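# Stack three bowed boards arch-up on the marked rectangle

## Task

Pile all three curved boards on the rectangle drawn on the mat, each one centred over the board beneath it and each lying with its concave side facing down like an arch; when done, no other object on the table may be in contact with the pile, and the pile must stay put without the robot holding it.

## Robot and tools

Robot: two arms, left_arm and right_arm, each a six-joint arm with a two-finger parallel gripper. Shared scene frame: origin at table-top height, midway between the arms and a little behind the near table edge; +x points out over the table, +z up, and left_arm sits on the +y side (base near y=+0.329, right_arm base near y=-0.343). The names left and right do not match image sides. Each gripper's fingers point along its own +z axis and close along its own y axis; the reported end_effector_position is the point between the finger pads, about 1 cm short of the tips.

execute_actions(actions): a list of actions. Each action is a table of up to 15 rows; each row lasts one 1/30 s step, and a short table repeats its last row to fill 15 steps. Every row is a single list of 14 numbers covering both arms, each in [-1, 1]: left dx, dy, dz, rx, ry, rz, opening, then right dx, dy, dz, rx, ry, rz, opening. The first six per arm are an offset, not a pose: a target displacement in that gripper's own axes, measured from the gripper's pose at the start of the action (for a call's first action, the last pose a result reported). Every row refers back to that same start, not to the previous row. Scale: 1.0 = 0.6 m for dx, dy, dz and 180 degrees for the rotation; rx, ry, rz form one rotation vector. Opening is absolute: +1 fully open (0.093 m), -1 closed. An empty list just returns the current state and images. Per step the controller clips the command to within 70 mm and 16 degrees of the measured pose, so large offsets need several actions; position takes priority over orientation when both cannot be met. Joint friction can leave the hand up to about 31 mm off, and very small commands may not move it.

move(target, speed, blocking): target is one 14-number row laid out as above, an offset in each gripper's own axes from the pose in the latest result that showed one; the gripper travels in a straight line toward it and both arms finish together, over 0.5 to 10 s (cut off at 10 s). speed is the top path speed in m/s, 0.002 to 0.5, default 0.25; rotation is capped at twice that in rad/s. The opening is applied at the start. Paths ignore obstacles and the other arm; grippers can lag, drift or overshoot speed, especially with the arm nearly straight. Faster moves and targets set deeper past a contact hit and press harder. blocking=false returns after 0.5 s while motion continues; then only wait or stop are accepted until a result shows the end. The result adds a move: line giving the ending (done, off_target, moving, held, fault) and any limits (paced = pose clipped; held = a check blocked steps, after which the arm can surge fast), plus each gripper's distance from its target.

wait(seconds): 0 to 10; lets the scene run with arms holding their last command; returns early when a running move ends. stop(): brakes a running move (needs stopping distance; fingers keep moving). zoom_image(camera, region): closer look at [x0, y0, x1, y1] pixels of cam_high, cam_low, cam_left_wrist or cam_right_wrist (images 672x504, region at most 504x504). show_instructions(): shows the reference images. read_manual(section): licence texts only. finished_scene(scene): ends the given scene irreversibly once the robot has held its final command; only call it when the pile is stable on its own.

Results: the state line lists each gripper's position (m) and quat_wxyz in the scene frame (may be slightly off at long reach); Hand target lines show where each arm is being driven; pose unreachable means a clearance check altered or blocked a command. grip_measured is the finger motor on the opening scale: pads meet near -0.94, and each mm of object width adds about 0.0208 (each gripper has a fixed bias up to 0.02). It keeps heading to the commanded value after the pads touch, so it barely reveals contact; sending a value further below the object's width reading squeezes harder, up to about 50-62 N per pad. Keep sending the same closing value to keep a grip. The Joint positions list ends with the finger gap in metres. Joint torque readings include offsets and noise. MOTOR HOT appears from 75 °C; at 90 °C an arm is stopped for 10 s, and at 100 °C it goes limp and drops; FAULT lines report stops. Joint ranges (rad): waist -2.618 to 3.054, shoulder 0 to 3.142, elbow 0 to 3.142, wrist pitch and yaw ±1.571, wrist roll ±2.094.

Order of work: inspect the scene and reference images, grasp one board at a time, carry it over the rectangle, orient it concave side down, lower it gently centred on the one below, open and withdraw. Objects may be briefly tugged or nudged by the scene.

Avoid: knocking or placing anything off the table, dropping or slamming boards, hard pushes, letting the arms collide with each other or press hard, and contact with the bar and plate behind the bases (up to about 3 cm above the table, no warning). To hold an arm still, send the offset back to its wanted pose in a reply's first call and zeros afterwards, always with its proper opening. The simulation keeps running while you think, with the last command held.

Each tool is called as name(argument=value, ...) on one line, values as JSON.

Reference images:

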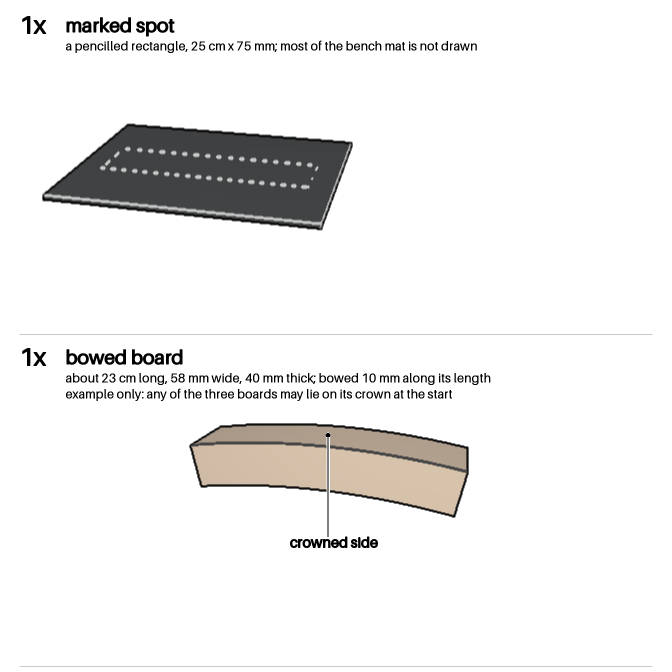

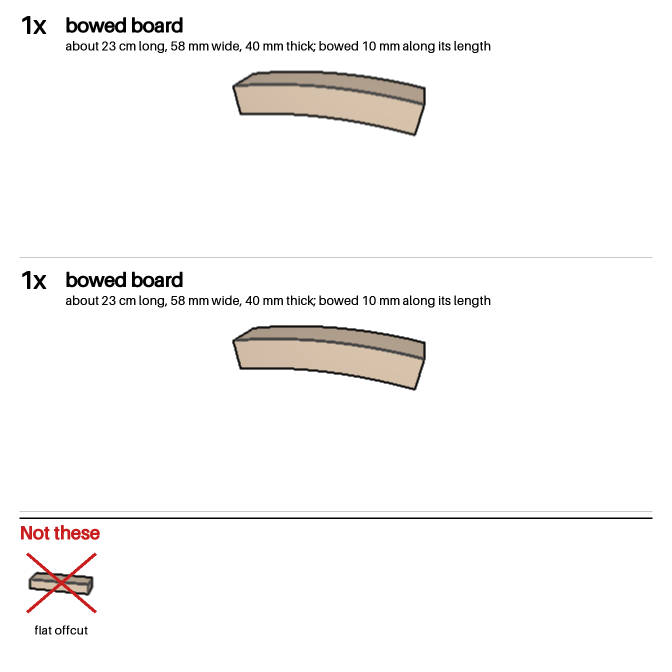

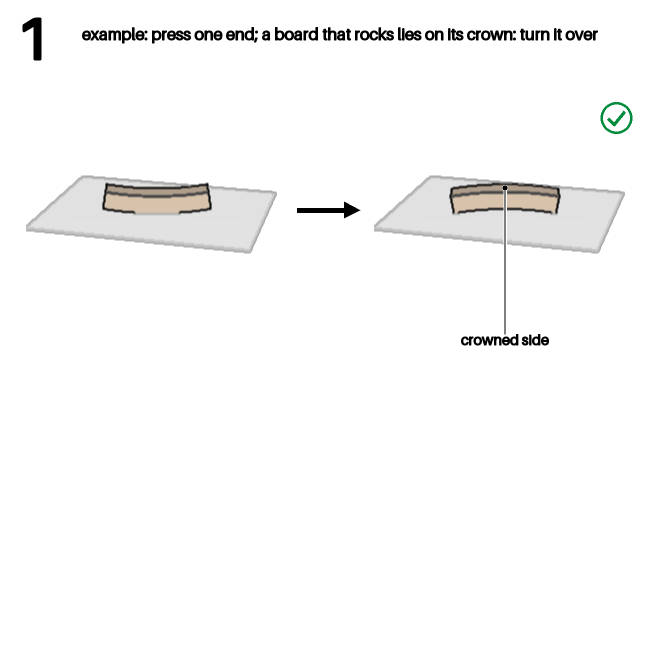

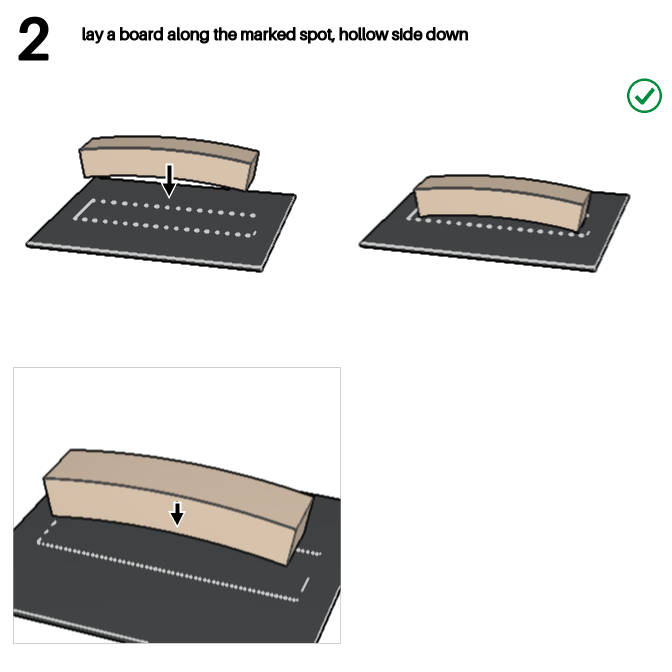

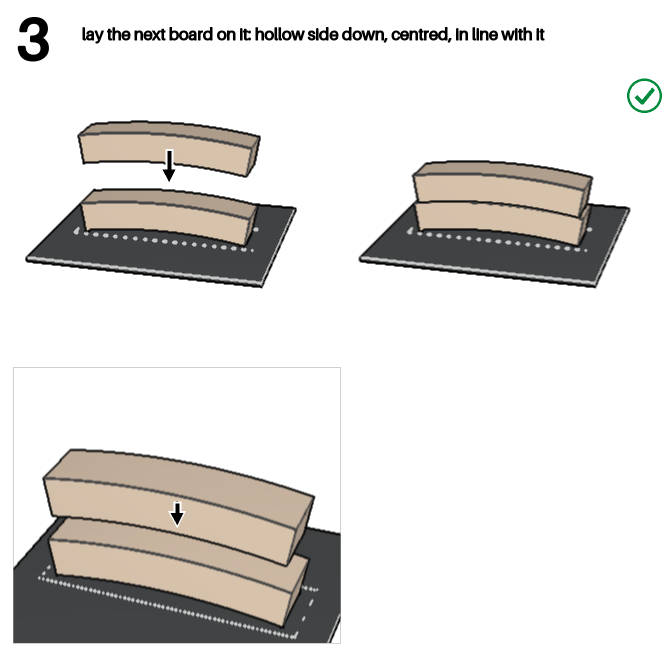

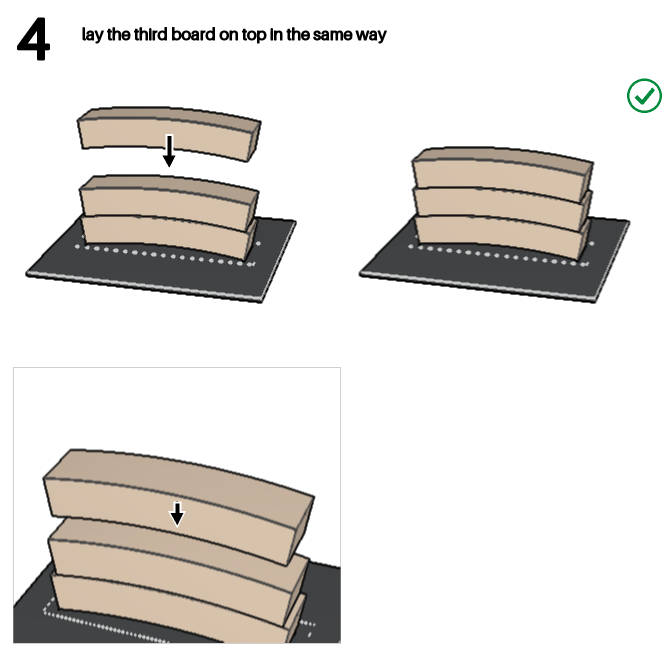

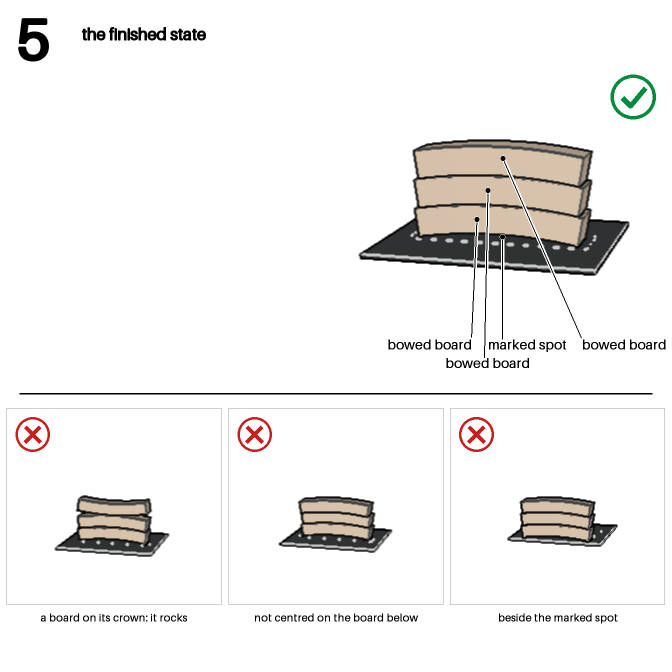

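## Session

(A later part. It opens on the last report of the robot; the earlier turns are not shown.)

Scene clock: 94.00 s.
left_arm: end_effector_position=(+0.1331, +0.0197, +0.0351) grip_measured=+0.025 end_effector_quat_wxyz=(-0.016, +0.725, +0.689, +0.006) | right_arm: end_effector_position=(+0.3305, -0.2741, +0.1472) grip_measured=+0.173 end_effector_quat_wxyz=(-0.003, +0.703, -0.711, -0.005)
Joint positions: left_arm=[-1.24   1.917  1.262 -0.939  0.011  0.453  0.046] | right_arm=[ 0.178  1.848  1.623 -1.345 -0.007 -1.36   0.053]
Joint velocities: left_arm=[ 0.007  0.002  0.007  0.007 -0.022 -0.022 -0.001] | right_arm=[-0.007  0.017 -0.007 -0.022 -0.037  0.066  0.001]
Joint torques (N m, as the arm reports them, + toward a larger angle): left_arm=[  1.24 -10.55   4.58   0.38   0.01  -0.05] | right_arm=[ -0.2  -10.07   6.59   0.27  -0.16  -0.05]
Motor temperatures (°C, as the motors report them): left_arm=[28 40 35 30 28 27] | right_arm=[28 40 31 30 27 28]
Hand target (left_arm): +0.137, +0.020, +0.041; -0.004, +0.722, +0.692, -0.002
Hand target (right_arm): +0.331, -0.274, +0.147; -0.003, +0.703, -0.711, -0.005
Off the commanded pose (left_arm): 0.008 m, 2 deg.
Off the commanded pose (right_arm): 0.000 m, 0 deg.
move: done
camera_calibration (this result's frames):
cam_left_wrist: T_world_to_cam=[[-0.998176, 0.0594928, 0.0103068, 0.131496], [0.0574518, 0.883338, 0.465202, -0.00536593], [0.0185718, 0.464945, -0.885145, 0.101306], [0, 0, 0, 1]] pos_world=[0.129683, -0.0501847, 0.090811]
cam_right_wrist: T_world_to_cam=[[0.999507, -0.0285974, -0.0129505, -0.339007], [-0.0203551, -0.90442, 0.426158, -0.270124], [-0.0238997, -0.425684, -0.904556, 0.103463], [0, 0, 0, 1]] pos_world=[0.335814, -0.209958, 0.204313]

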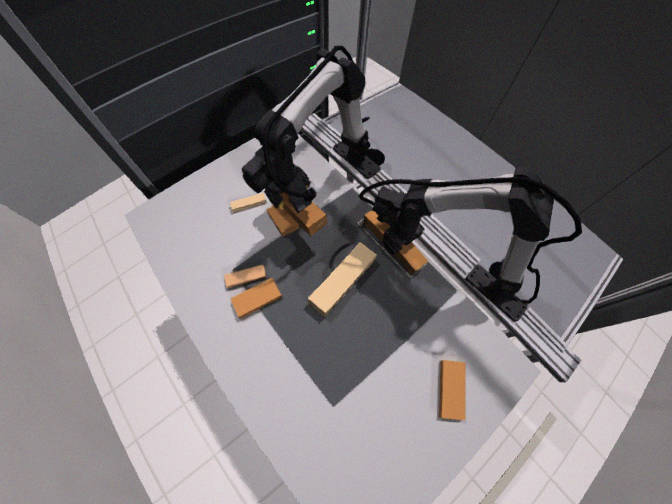

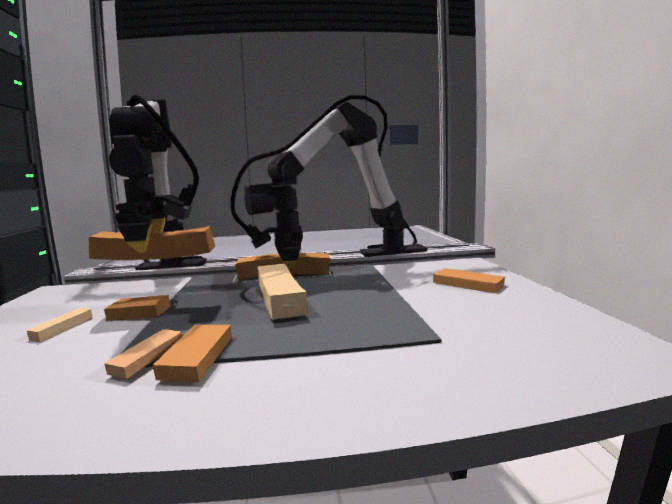

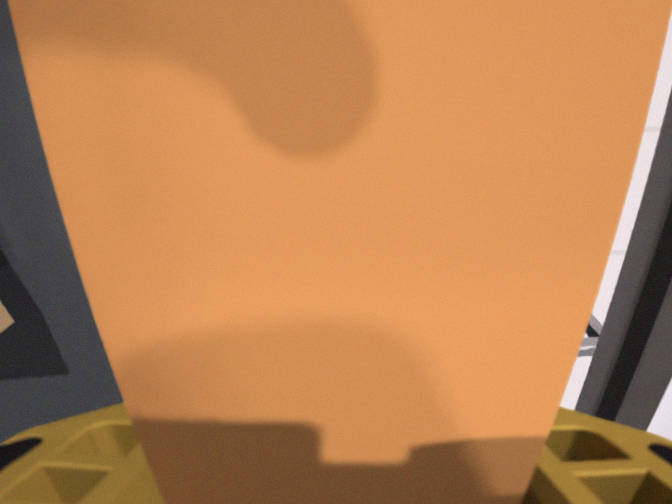

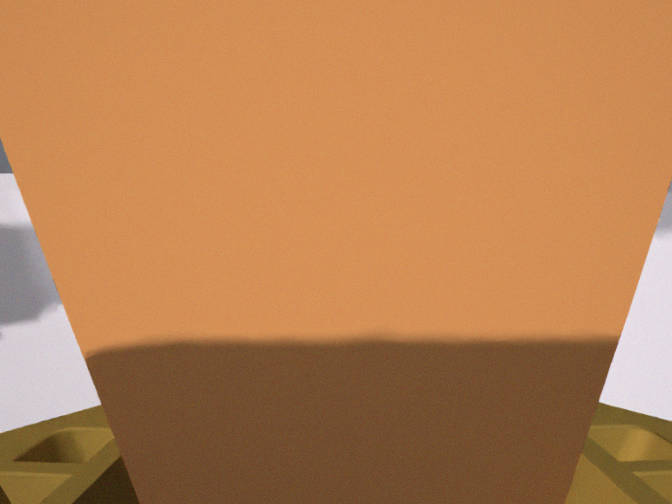

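move(target=[0,0,0,0,0,0,0.6,0,0,0,0,0,0,0.0])

move(target=[0.1,0,-0.25,0,0,0,0.6,-0.157,0.183,-0.19,0,0,0,0.0], speed=0.15)

Scene clock: 106.53 s.
left_arm: end_effector_position=(+0.1331, +0.0197, +0.0351) grip_measured=+0.598 end_effector_quat_wxyz=(-0.016, +0.725, +0.689, +0.006) | right_arm: end_effector_position=(+0.3305, -0.2741, +0.1472) grip_measured=+0.173 end_effector_quat_wxyz=(-0.003, +0.703, -0.711, -0.005)
Joint positions: left_arm=[-1.24   1.917  1.262 -0.939  0.011  0.453  0.074] | right_arm=[ 0.178  1.848  1.623 -1.345 -0.007 -1.36   0.053]
Joint velocities: left_arm=[ 0.017 -0.012 -0.007 -0.037 -0.022  0.081  0.   ] | right_arm=[-0.007 -0.002 -0.002  0.007 -0.022 -0.051 -0.   ]
Joint torques (N m, as the arm reports them, + toward a larger angle): left_arm=[-0.03 -8.4   5.75  0.24  0.   -0.09] | right_arm=[ -0.08 -10.01   6.65   0.29  -0.19   0.05]
Motor temperatures (°C, as the motors report them): left_arm=[28 43 35 30 28 27] | right_arm=[28 40 32 30 27 28]
Hand target (left_arm): +0.133, +0.020, +0.035; -0.016, +0.725, +0.689, +0.006
Hand target (right_arm): +0.331, -0.274, +0.147; -0.003, +0.703, -0.711, -0.005
Off the commanded pose (left_arm): 0.000 m, 0 deg.
Off the commanded pose (right_arm): 0.000 m, 0 deg.
move: done
camera_calibration (this result's frames):
cam_left_wrist: T_world_to_cam=[[-0.998153, 0.0598734, 0.0103188, 0.131486], [0.0577943, 0.883319, 0.465197, -0.00541094], [0.0187381, 0.464934, -0.885147, 0.101284], [0, 0, 0, 1]] pos_world=[0.129657, -0.0501831, 0.0908114]
cam_right_wrist: T_world_to_cam=[[0.999507, -0.0285974, -0.0129505, -0.339007], [-0.0203551, -0.90442, 0.426158, -0.270124], [-0.0238997, -0.425684, -0.904556, 0.103463], [0, 0, 0, 1]] pos_world=[0.335814, -0.209958, 0.204313]

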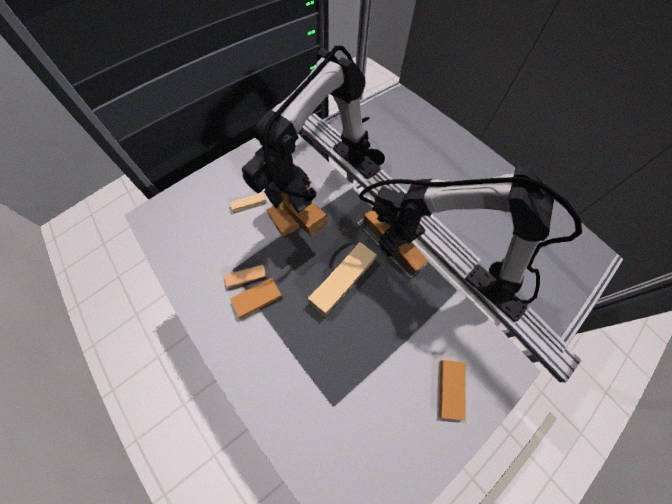

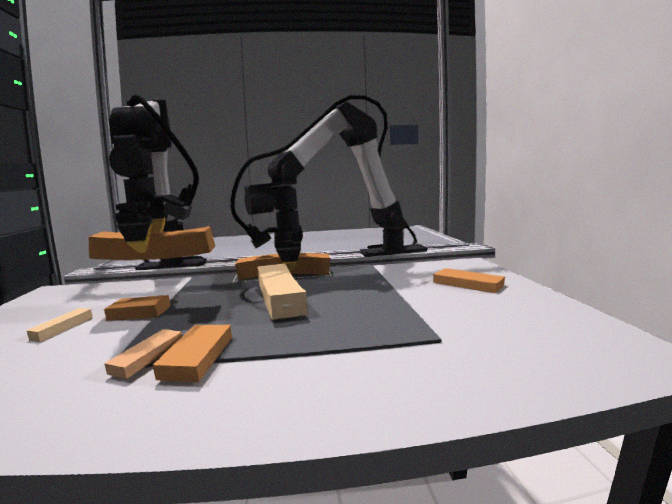

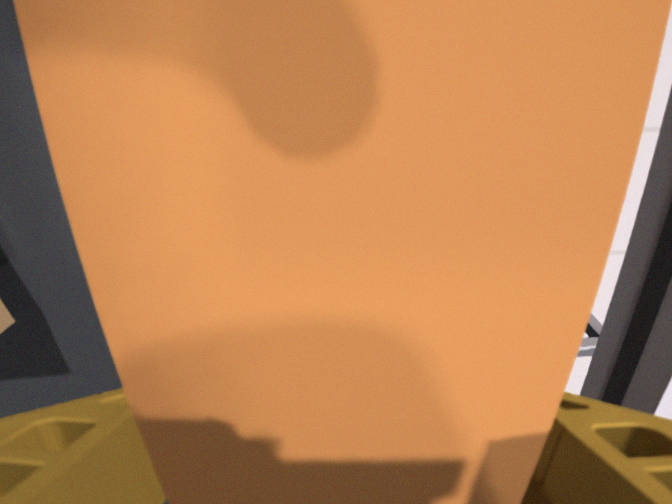

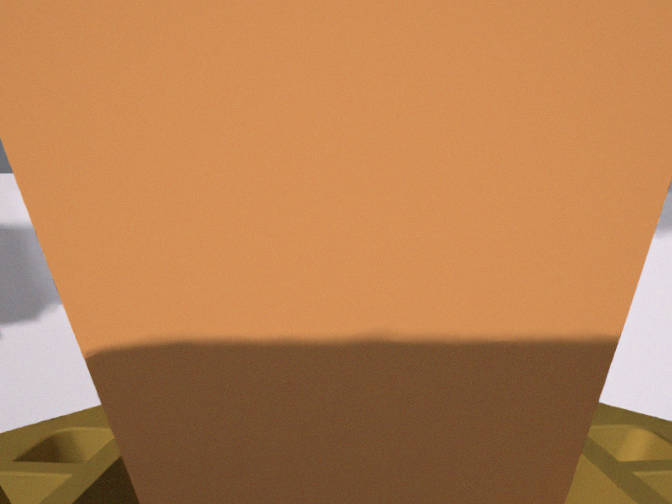

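Scene clock: 108.37 s.
left_arm: end_effector_position=(+0.1353, +0.0720, +0.1766) grip_measured=+0.598 end_effector_quat_wxyz=(-0.023, +0.727, +0.686, +0.007) | right_arm: end_effector_position=(+0.2215, -0.1832, +0.2488) grip_measured=+0.173 end_effector_quat_wxyz=(-0.073, +0.702, -0.709, +0.006)
Joint positions: left_arm=[-1.156  1.665  1.522 -1.465  0.011  0.545  0.074] | right_arm=[ 0.587  1.531  1.666 -1.561 -0.008 -0.953  0.053]
Joint velocities: left_arm=[-0.002  0.007 -0.012 -0.081 -0.037  0.037  0.   ] | right_arm=[ 0.002  0.002 -0.017 -0.051 -0.007  0.007 -0.   ]
Joint torques (N m, as the arm reports them, + toward a larger angle): left_arm=[ 1.26 -7.51  7.49  0.1  -0.07 -0.03] | right_arm=[ 0.3  -8.33  8.76  0.64 -0.2   0.1 ]
Motor temperatures (°C, as the motors report them): left_arm=[28 43 35 30 28 27] | right_arm=[28 40 32 30 27 28]
Hand target (left_arm): +0.138, +0.075, +0.186; -0.016, +0.725, +0.689, +0.006
Hand target (right_arm): +0.221, -0.180, +0.263; -0.099, +0.699, -0.708, +0.007
Off the commanded pose (left_arm): 0.011 m, 1 deg.
Off the commanded pose (right_arm): 0.014 m, 8 deg.
joint sent to its limit (right arm) — the command would take joint 4 (wrist pitch) past its lower limit, so that joint was sent only as far as its limit.
move: off_target (left_arm, right_arm)
camera_calibration (this result's frames):
cam_left_wrist: T_world_to_cam=[[-0.997583, 0.0667033, 0.0194518, 0.126952], [0.0679377, 0.87772, 0.474333, -0.120133], [0.0145663, 0.474508, -0.880131, 0.201176], [0, 0, 0, 1]] pos_world=[0.131877, 0.00151568, 0.231575]
cam_right_wrist: T_world_to_cam=[[0.994608, -0.0308396, 0.0990181, -0.253294], [-0.063467, -0.936102, 0.345954, -0.209772], [0.082022, -0.350373, -0.933012, 0.228875], [0, 0, 0, 1]] pos_world=[0.219842, -0.123988, 0.311195]

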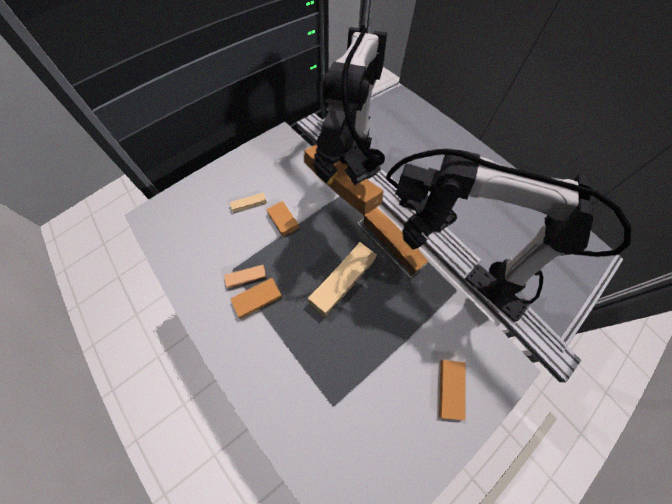

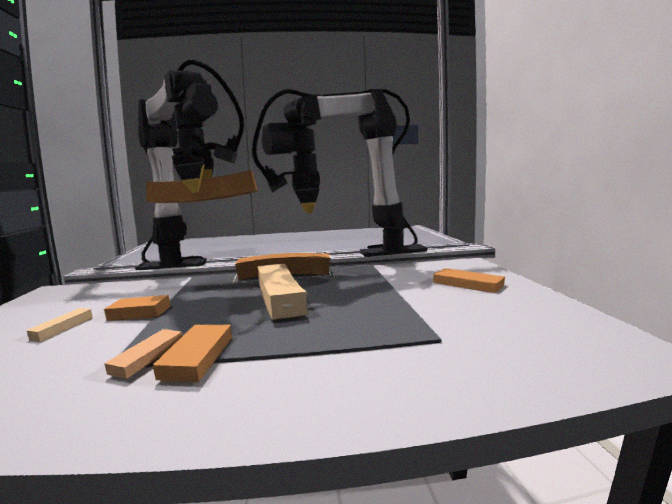

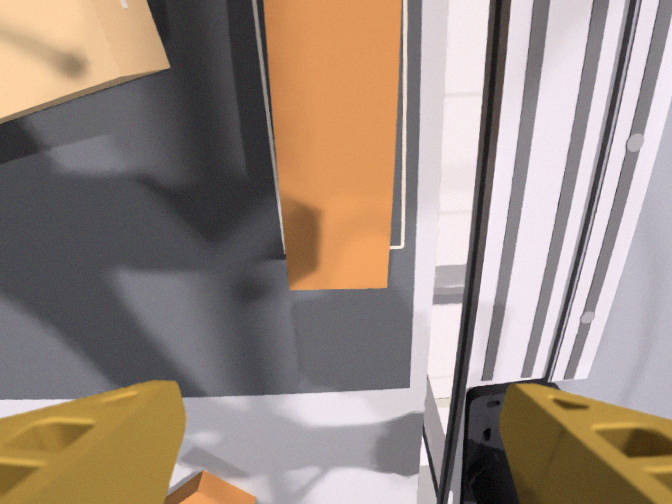

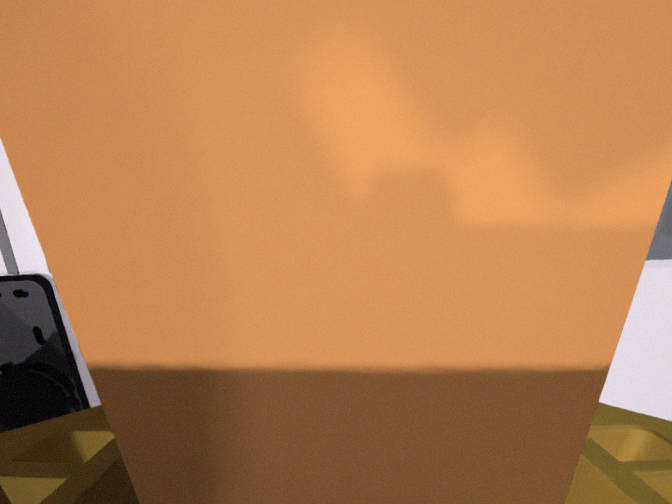

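move(target=[-0.007,0.225,0.012,0.3806,-0.4117,-0.3868,0.35,-0.055,-0.081,0.115,-0.0355,0.0302,0,0.0], speed=0.2)

Scene clock: 122.37 s.
left_arm: end_effector_position=(+0.2710, +0.0595, +0.1710) grip_measured=+0.351 end_effector_quat_wxyz=(+0.001, -0.002, +0.706, -0.708) | right_arm: end_effector_position=(+0.2702, -0.1502, +0.1820) grip_measured=+0.173 end_effector_quat_wxyz=(+0.016, +0.703, -0.711, -0.006)
Joint positions: left_arm=[-0.424  1.847  0.528  1.372  1.214 -1.627  0.062] | right_arm=[ 0.587  1.867  1.782 -1.521 -0.002 -0.951  0.053]
Joint velocities: left_arm=[-0.002  0.007 -0.002  0.081  0.081  0.007  0.   ] | right_arm=[ 0.007 -0.012  0.002  0.022 -0.051 -0.037 -0.001]
Joint torques (N m, as the arm reports them, + toward a larger angle): left_arm=[-0.51 -5.59  2.88  1.62 -0.19 -0.05] | right_arm=[ 0.49 -9.49  8.77  0.26  0.    0.06]
Motor temperatures (°C, as the motors report them): left_arm=[28 42 35 31 28 27] | right_arm=[28 39 33 30 27 28]
Hand target (left_arm): +0.268, +0.060, +0.167; +0.001, -0.005, +0.705, -0.709
Hand target (right_arm): +0.277, -0.145, +0.188; +0.000, +0.703, -0.711, +0.000
Off the commanded pose (left_arm): 0.005 m, 0 deg.
Off the commanded pose (right_arm): 0.012 m, 2 deg.
move: off_target (right_arm)
camera_calibration (this result's frames):
cam_left_wrist: T_world_to_cam=[[-0.00821903, -0.0010738, 0.999966, -0.168467], [-0.900865, 0.434044, -0.0069384, 0.255503], [-0.434022, -0.900891, -0.00453478, 0.253881], [0, 0, 0, 1]] pos_world=[0.338979, 0.117638, 0.171385]
cam_right_wrist: T_world_to_cam=[[0.998768, -0.0289897, -0.0402703, -0.269611], [-0.00781951, -0.893397, 0.449199, -0.180093], [-0.0489996, -0.448331, -0.892524, 0.18748], [0, 0, 0, 1]] pos_world=[0.277057, -0.084657, 0.23737]

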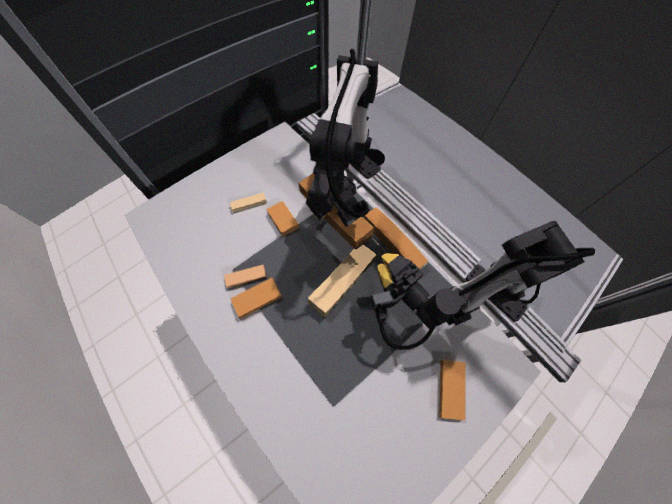

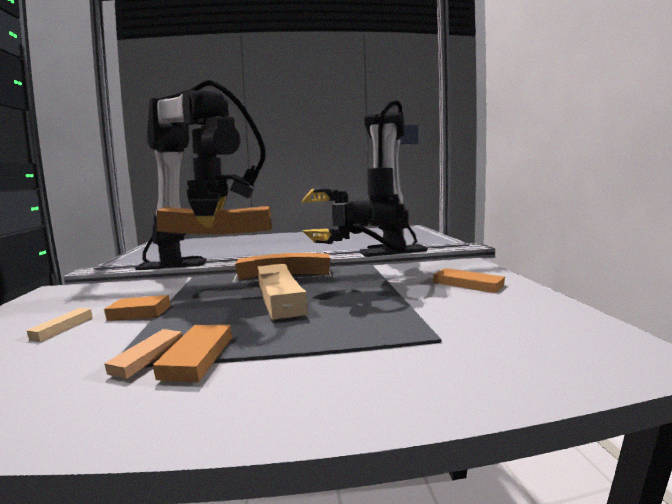

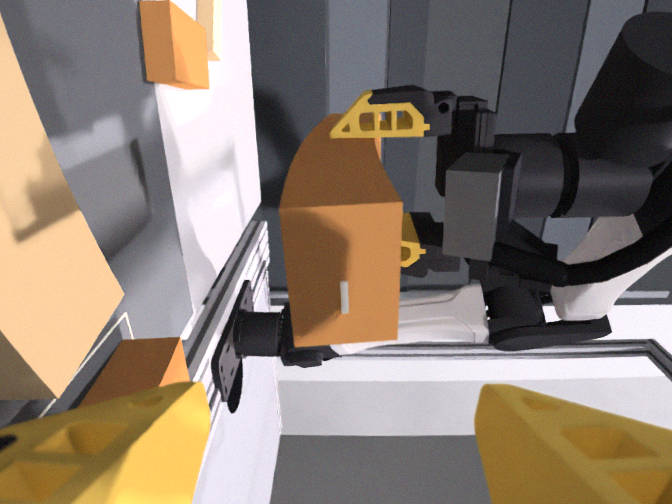

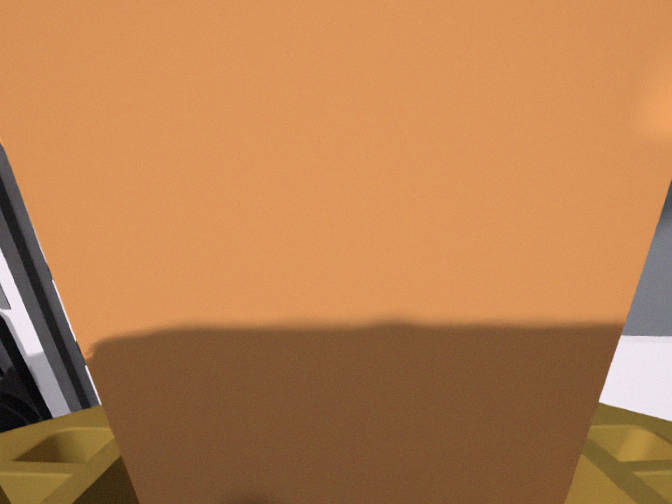

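move(target=[-0.012,0,0.17,0,0,0,0.35,0,0,0,0,0,0,0.0], speed=0.08)

zoom_image(camera="cam_low", region=[140, 150, 380, 290])

Scene clock: 183.90 s.
left_arm: end_effector_position=(+0.2751, -0.0362, +0.1695) grip_measured=+0.351 end_effector_quat_wxyz=(-0.002, -0.002, +0.707, -0.707) | right_arm: end_effector_position=(+0.2702, -0.1502, +0.1820) grip_measured=+0.173 end_effector_quat_wxyz=(+0.016, +0.703, -0.711, -0.006)
Joint positions: left_arm=[-0.691  1.96   0.738  1.246  0.95  -1.602  0.062] | right_arm=[ 0.587  1.867  1.782 -1.521 -0.002 -0.951  0.053]
Joint velocities: left_arm=[-0.007 -0.007  0.022 -0.037 -0.037  0.022  0.   ] | right_arm=[-0.017  0.002 -0.012 -0.037 -0.007  0.037 -0.   ]
Joint torques (N m, as the arm reports them, + toward a larger angle): left_arm=[-0.78 -7.21  6.73  1.53 -0.17  0.01] | right_arm=[ -0.25 -10.12   6.55   0.25  -0.08   0.  ]
Motor temperatures (°C, as the motors report them): left_arm=[28 38 33 37 28 27] | right_arm=[28 40 36 30 27 28]
Hand target (left_arm): +0.279, -0.042, +0.171; +0.002, -0.001, +0.707, -0.707
Hand target (right_arm): +0.270, -0.150, +0.182; +0.016, +0.703, -0.711, -0.006
Off the commanded pose (left_arm): 0.007 m, 0 deg.
Off the commanded pose (right_arm): 0.000 m, 0 deg.
move: done
camera_calibration (this result's frames):
cam_left_wrist: T_world_to_cam=[[-0.00288902, -0.00571341, 0.99998, -0.168671], [-0.899705, 0.436499, -0.000105365, 0.299404], [-0.436489, -0.899687, -0.00640144, 0.170506], [0, 0, 0, 1]] pos_world=[0.343312, 0.0217485, 0.169791]
cam_right_wrist: T_world_to_cam=[[0.998768, -0.0289897, -0.0402703, -0.269611], [-0.00781951, -0.893397, 0.449199, -0.180093], [-0.0489996, -0.448331, -0.892524, 0.18748], [0, 0, 0, 1]] pos_world=[0.277057, -0.084657, 0.23737]

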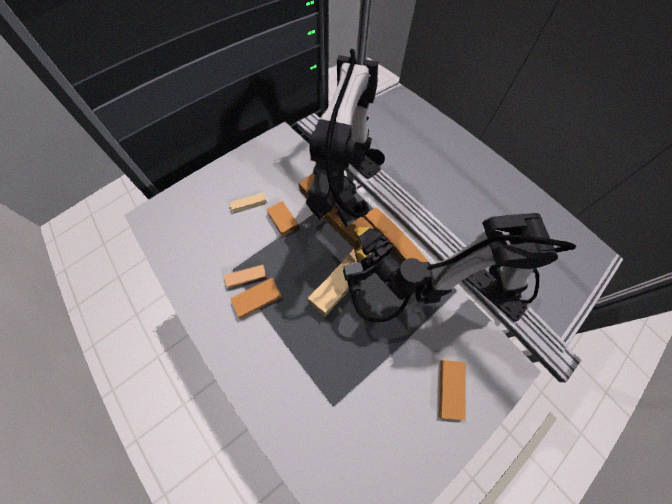

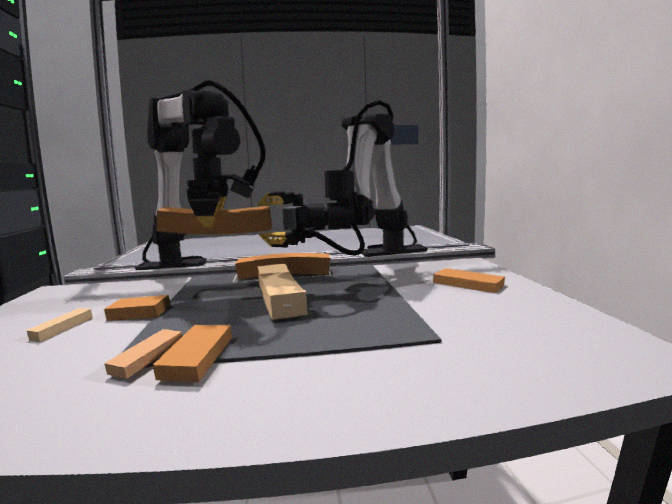

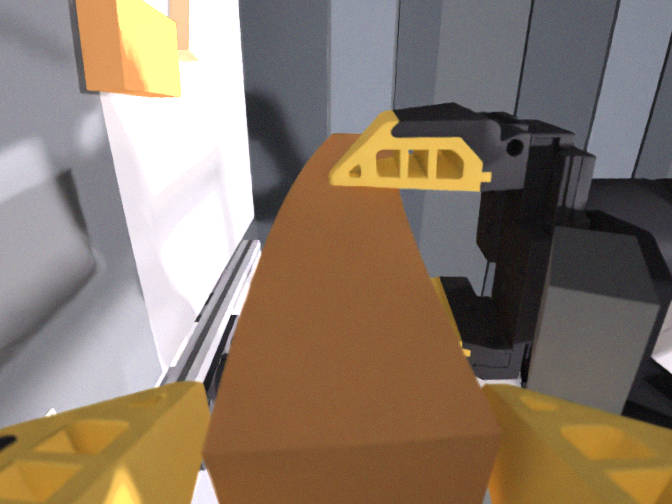

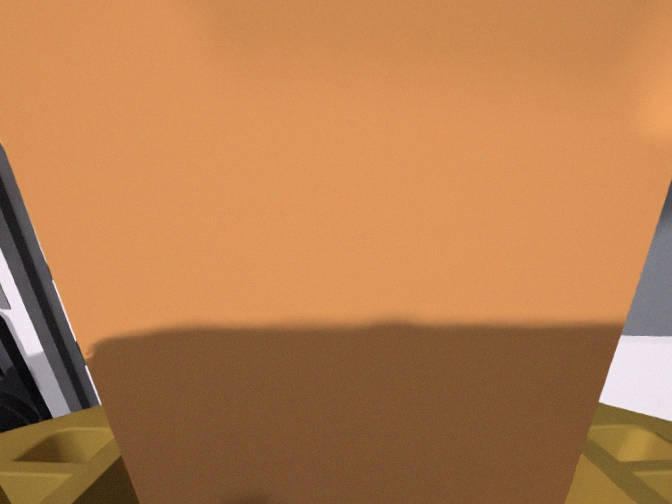

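Region (140, 150, 380, 290) of cam_low's 672x504 image, scaled by 2.100, with more detail than that image has; it fills the top 294 rows of this view, and the rest is white.

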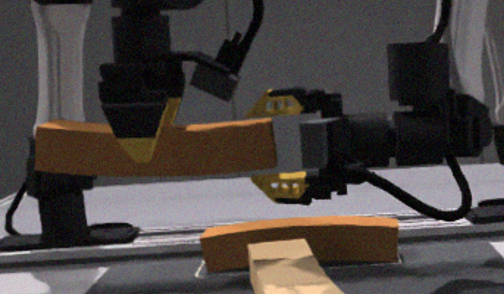

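move(target=[0,0,0.035,0,0,0,0.1,0,0,0,0,0,0,0.0], speed=0.04)

move(target=[0,0,0,0,0,0,-0.5,0,0,0,0,0,0,0.0])

zoom_image(camera="cam_low", region=[140, 150, 380, 290])

Scene clock: 188.07 s.
left_arm: end_effector_position=(+0.2725, -0.0510, +0.1689) grip_measured=+0.101 end_effector_quat_wxyz=(-0.003, -0.002, +0.707, -0.707) | right_arm: end_effector_position=(+0.2702, -0.1502, +0.1820) grip_measured=+0.173 end_effector_quat_wxyz=(+0.016, +0.703, -0.711, -0.006)
Joint positions: left_arm=[-0.731  1.979  0.768  1.234  0.912 -1.602  0.05 ] | right_arm=[ 0.587  1.867  1.782 -1.521 -0.002 -0.951  0.053]
Joint velocities: left_arm=[-0.007 -0.007  0.002  0.051 -0.037 -0.022 -0.   ] | right_arm=[-0.012 -0.002 -0.007 -0.007  0.007 -0.007  0.001]
Joint torques (N m, as the arm reports them, + toward a larger angle): left_arm=[-0.73 -7.54  6.66  1.48 -0.19  0.01] | right_arm=[ -0.03 -10.03   6.54   0.21  -0.1    0.  ]
Motor temperatures (°C, as the motors report them): left_arm=[28 38 33 37 28 27] | right_arm=[28 40 36 30 27 28]
Hand target (left_arm): +0.275, -0.057, +0.170; -0.002, -0.002, +0.707, -0.707
Hand target (right_arm): +0.270, -0.150, +0.182; +0.016, +0.703, -0.711, -0.006
Off the commanded pose (left_arm): 0.007 m, 0 deg.
Off the commanded pose (right_arm): 0.000 m, 0 deg.
move: done
camera_calibration (this result's frames):
cam_left_wrist: T_world_to_cam=[[-0.00174169, -0.00548038, 0.999983, -0.168516], [-0.898872, 0.43821, 0.000836011, 0.303152], [-0.438207, -0.898856, -0.00568939, 0.156428], [0, 0, 0, 1]] pos_world=[0.340749, 0.00683895, 0.16915]
cam_right_wrist: T_world_to_cam=[[0.998768, -0.0289897, -0.0402703, -0.269611], [-0.00781951, -0.893397, 0.449199, -0.180093], [-0.0489996, -0.448331, -0.892524, 0.18748], [0, 0, 0, 1]] pos_world=[0.277057, -0.084657, 0.23737]

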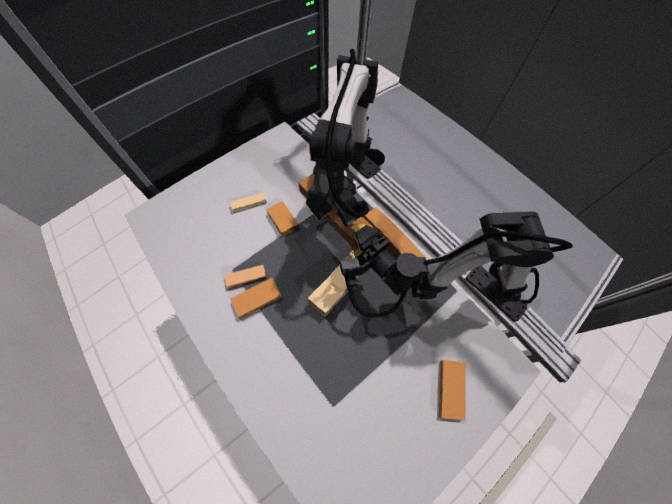

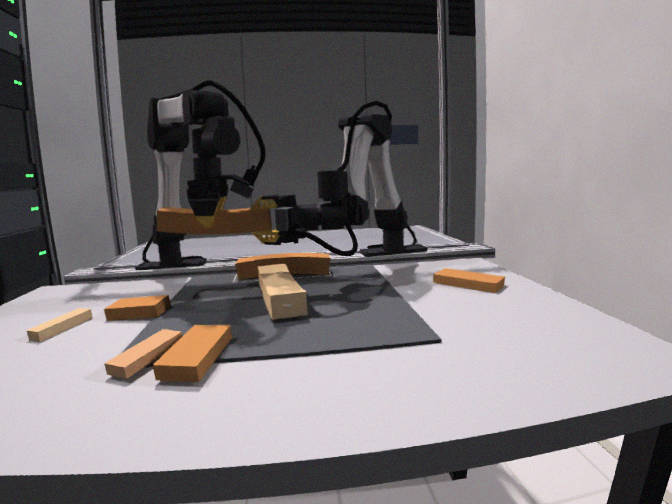

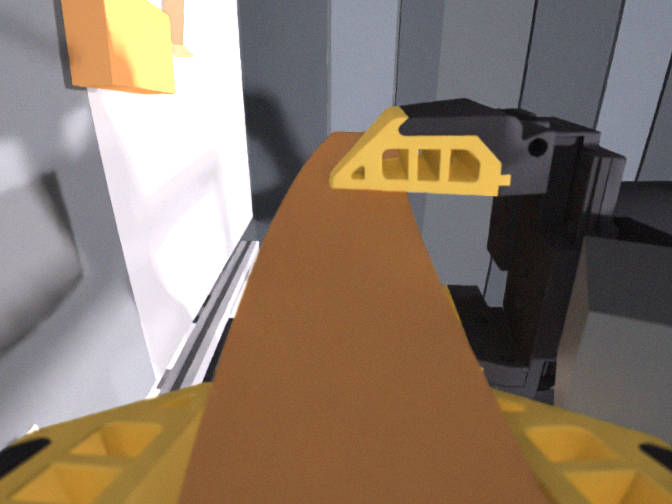

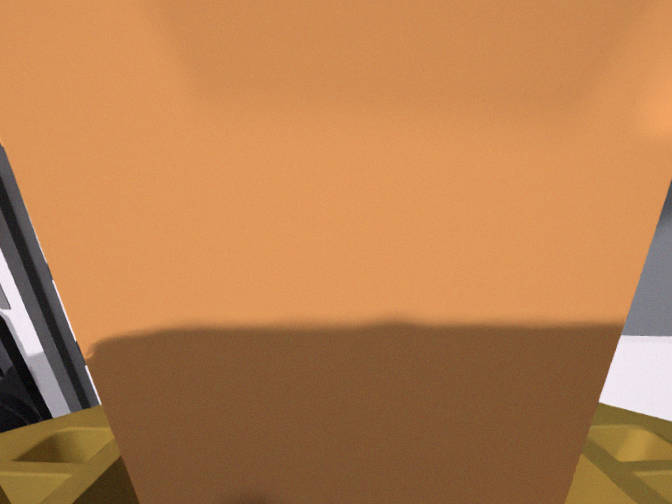

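Scene clock: 188.57 s.
left_arm: end_effector_position=(+0.2730, -0.0510, +0.1685) grip_measured=-0.141 end_effector_quat_wxyz=(-0.004, -0.006, +0.708, -0.706) | right_arm: end_effector_position=(+0.2709, -0.1504, +0.1815) grip_measured=+0.173 end_effector_quat_wxyz=(+0.016, +0.703, -0.711, -0.004)
Joint positions: left_arm=[-0.731  1.979  0.768  1.232  0.909 -1.608  0.038] | right_arm=[ 0.588  1.868  1.782 -1.519  0.003 -0.95   0.053]
Joint velocities: left_arm=[-0.007 -0.027 -0.012 -0.051 -0.007 -0.022 -0.001] | right_arm=[-0.002 -0.007 -0.002 -0.007  0.022  0.007 -0.   ]
Joint torques (N m, as the arm reports them, + toward a larger angle): left_arm=[ 0.05 -8.26  5.02  1.64 -0.05  0.01] | right_arm=[ -0.24 -10.2    6.62   0.22  -0.18   0.  ]
Motor temperatures (°C, as the motors report them): left_arm=[28 38 33 37 28 27] | right_arm=[28 40 36 30 27 28]
Hand target (left_arm): +0.272, -0.051, +0.169; -0.003, -0.002, +0.707, -0.707
Hand target (right_arm): +0.270, -0.150, +0.182; +0.016, +0.703, -0.711, -0.006
Off the commanded pose (left_arm): 0.001 m, 0 deg.
Off the commanded pose (right_arm): 0.001 m, 0 deg.
move: done
camera_calibration (this result's frames):
cam_left_wrist: T_world_to_cam=[[0.00542239, -0.00680279, 0.999962, -0.170141], [-0.900193, 0.435421, 0.00784357, 0.30266], [-0.435458, -0.900201, -0.0037628, 0.155513], [0, 0, 0, 1]] pos_world=[0.341094, 0.00705061, 0.168346]
cam_right_wrist: T_world_to_cam=[[0.998883, -0.0289839, -0.037306, -0.270899], [-0.00895773, -0.891555, 0.452824, -0.180129], [-0.0463849, -0.451984, -0.890819, 0.185403], [0, 0, 0, 1]] pos_world=[0.277583, -0.0846471, 0.236621]

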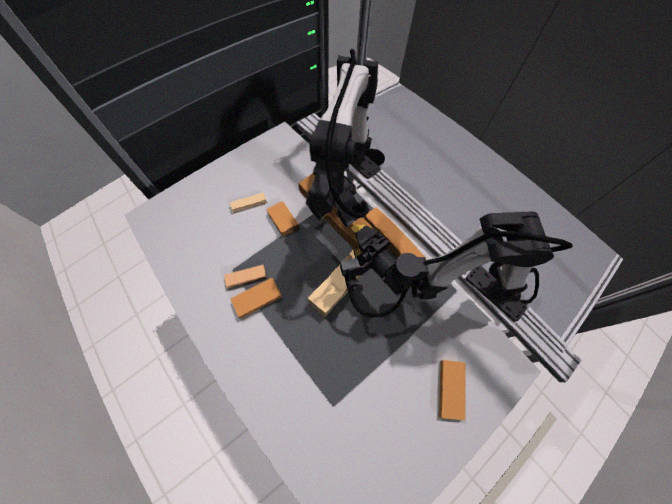

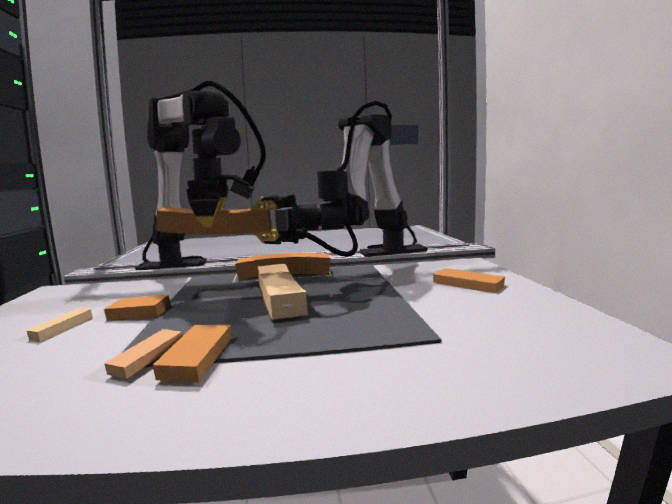

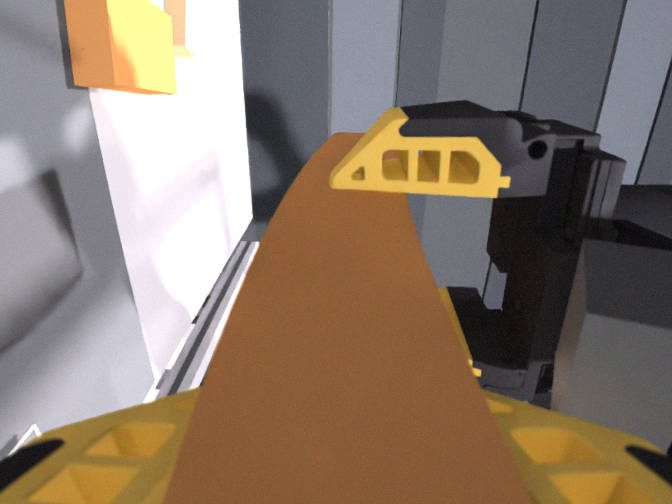

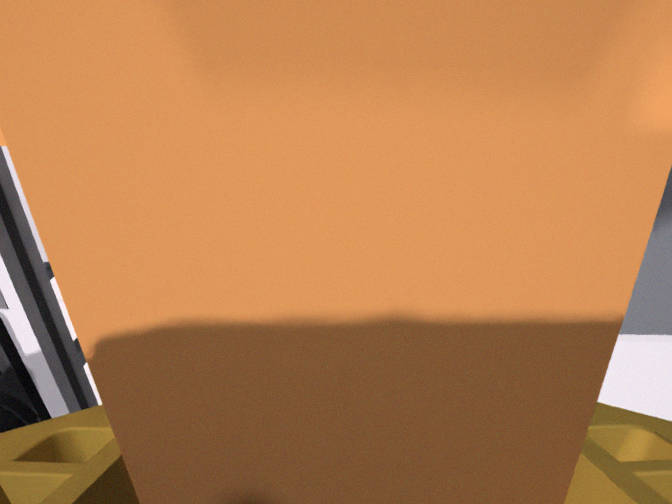

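Region (140, 150, 380, 290) of cam_low's 672x504 image, scaled by 2.100, with more detail than that image has; it fills the top 294 rows of this view, and the rest is white.

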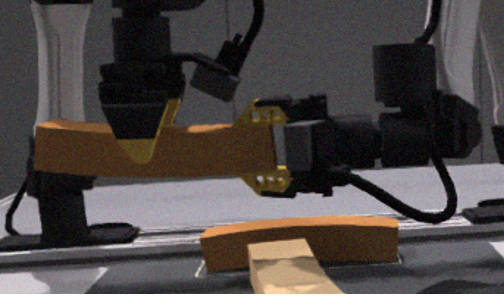

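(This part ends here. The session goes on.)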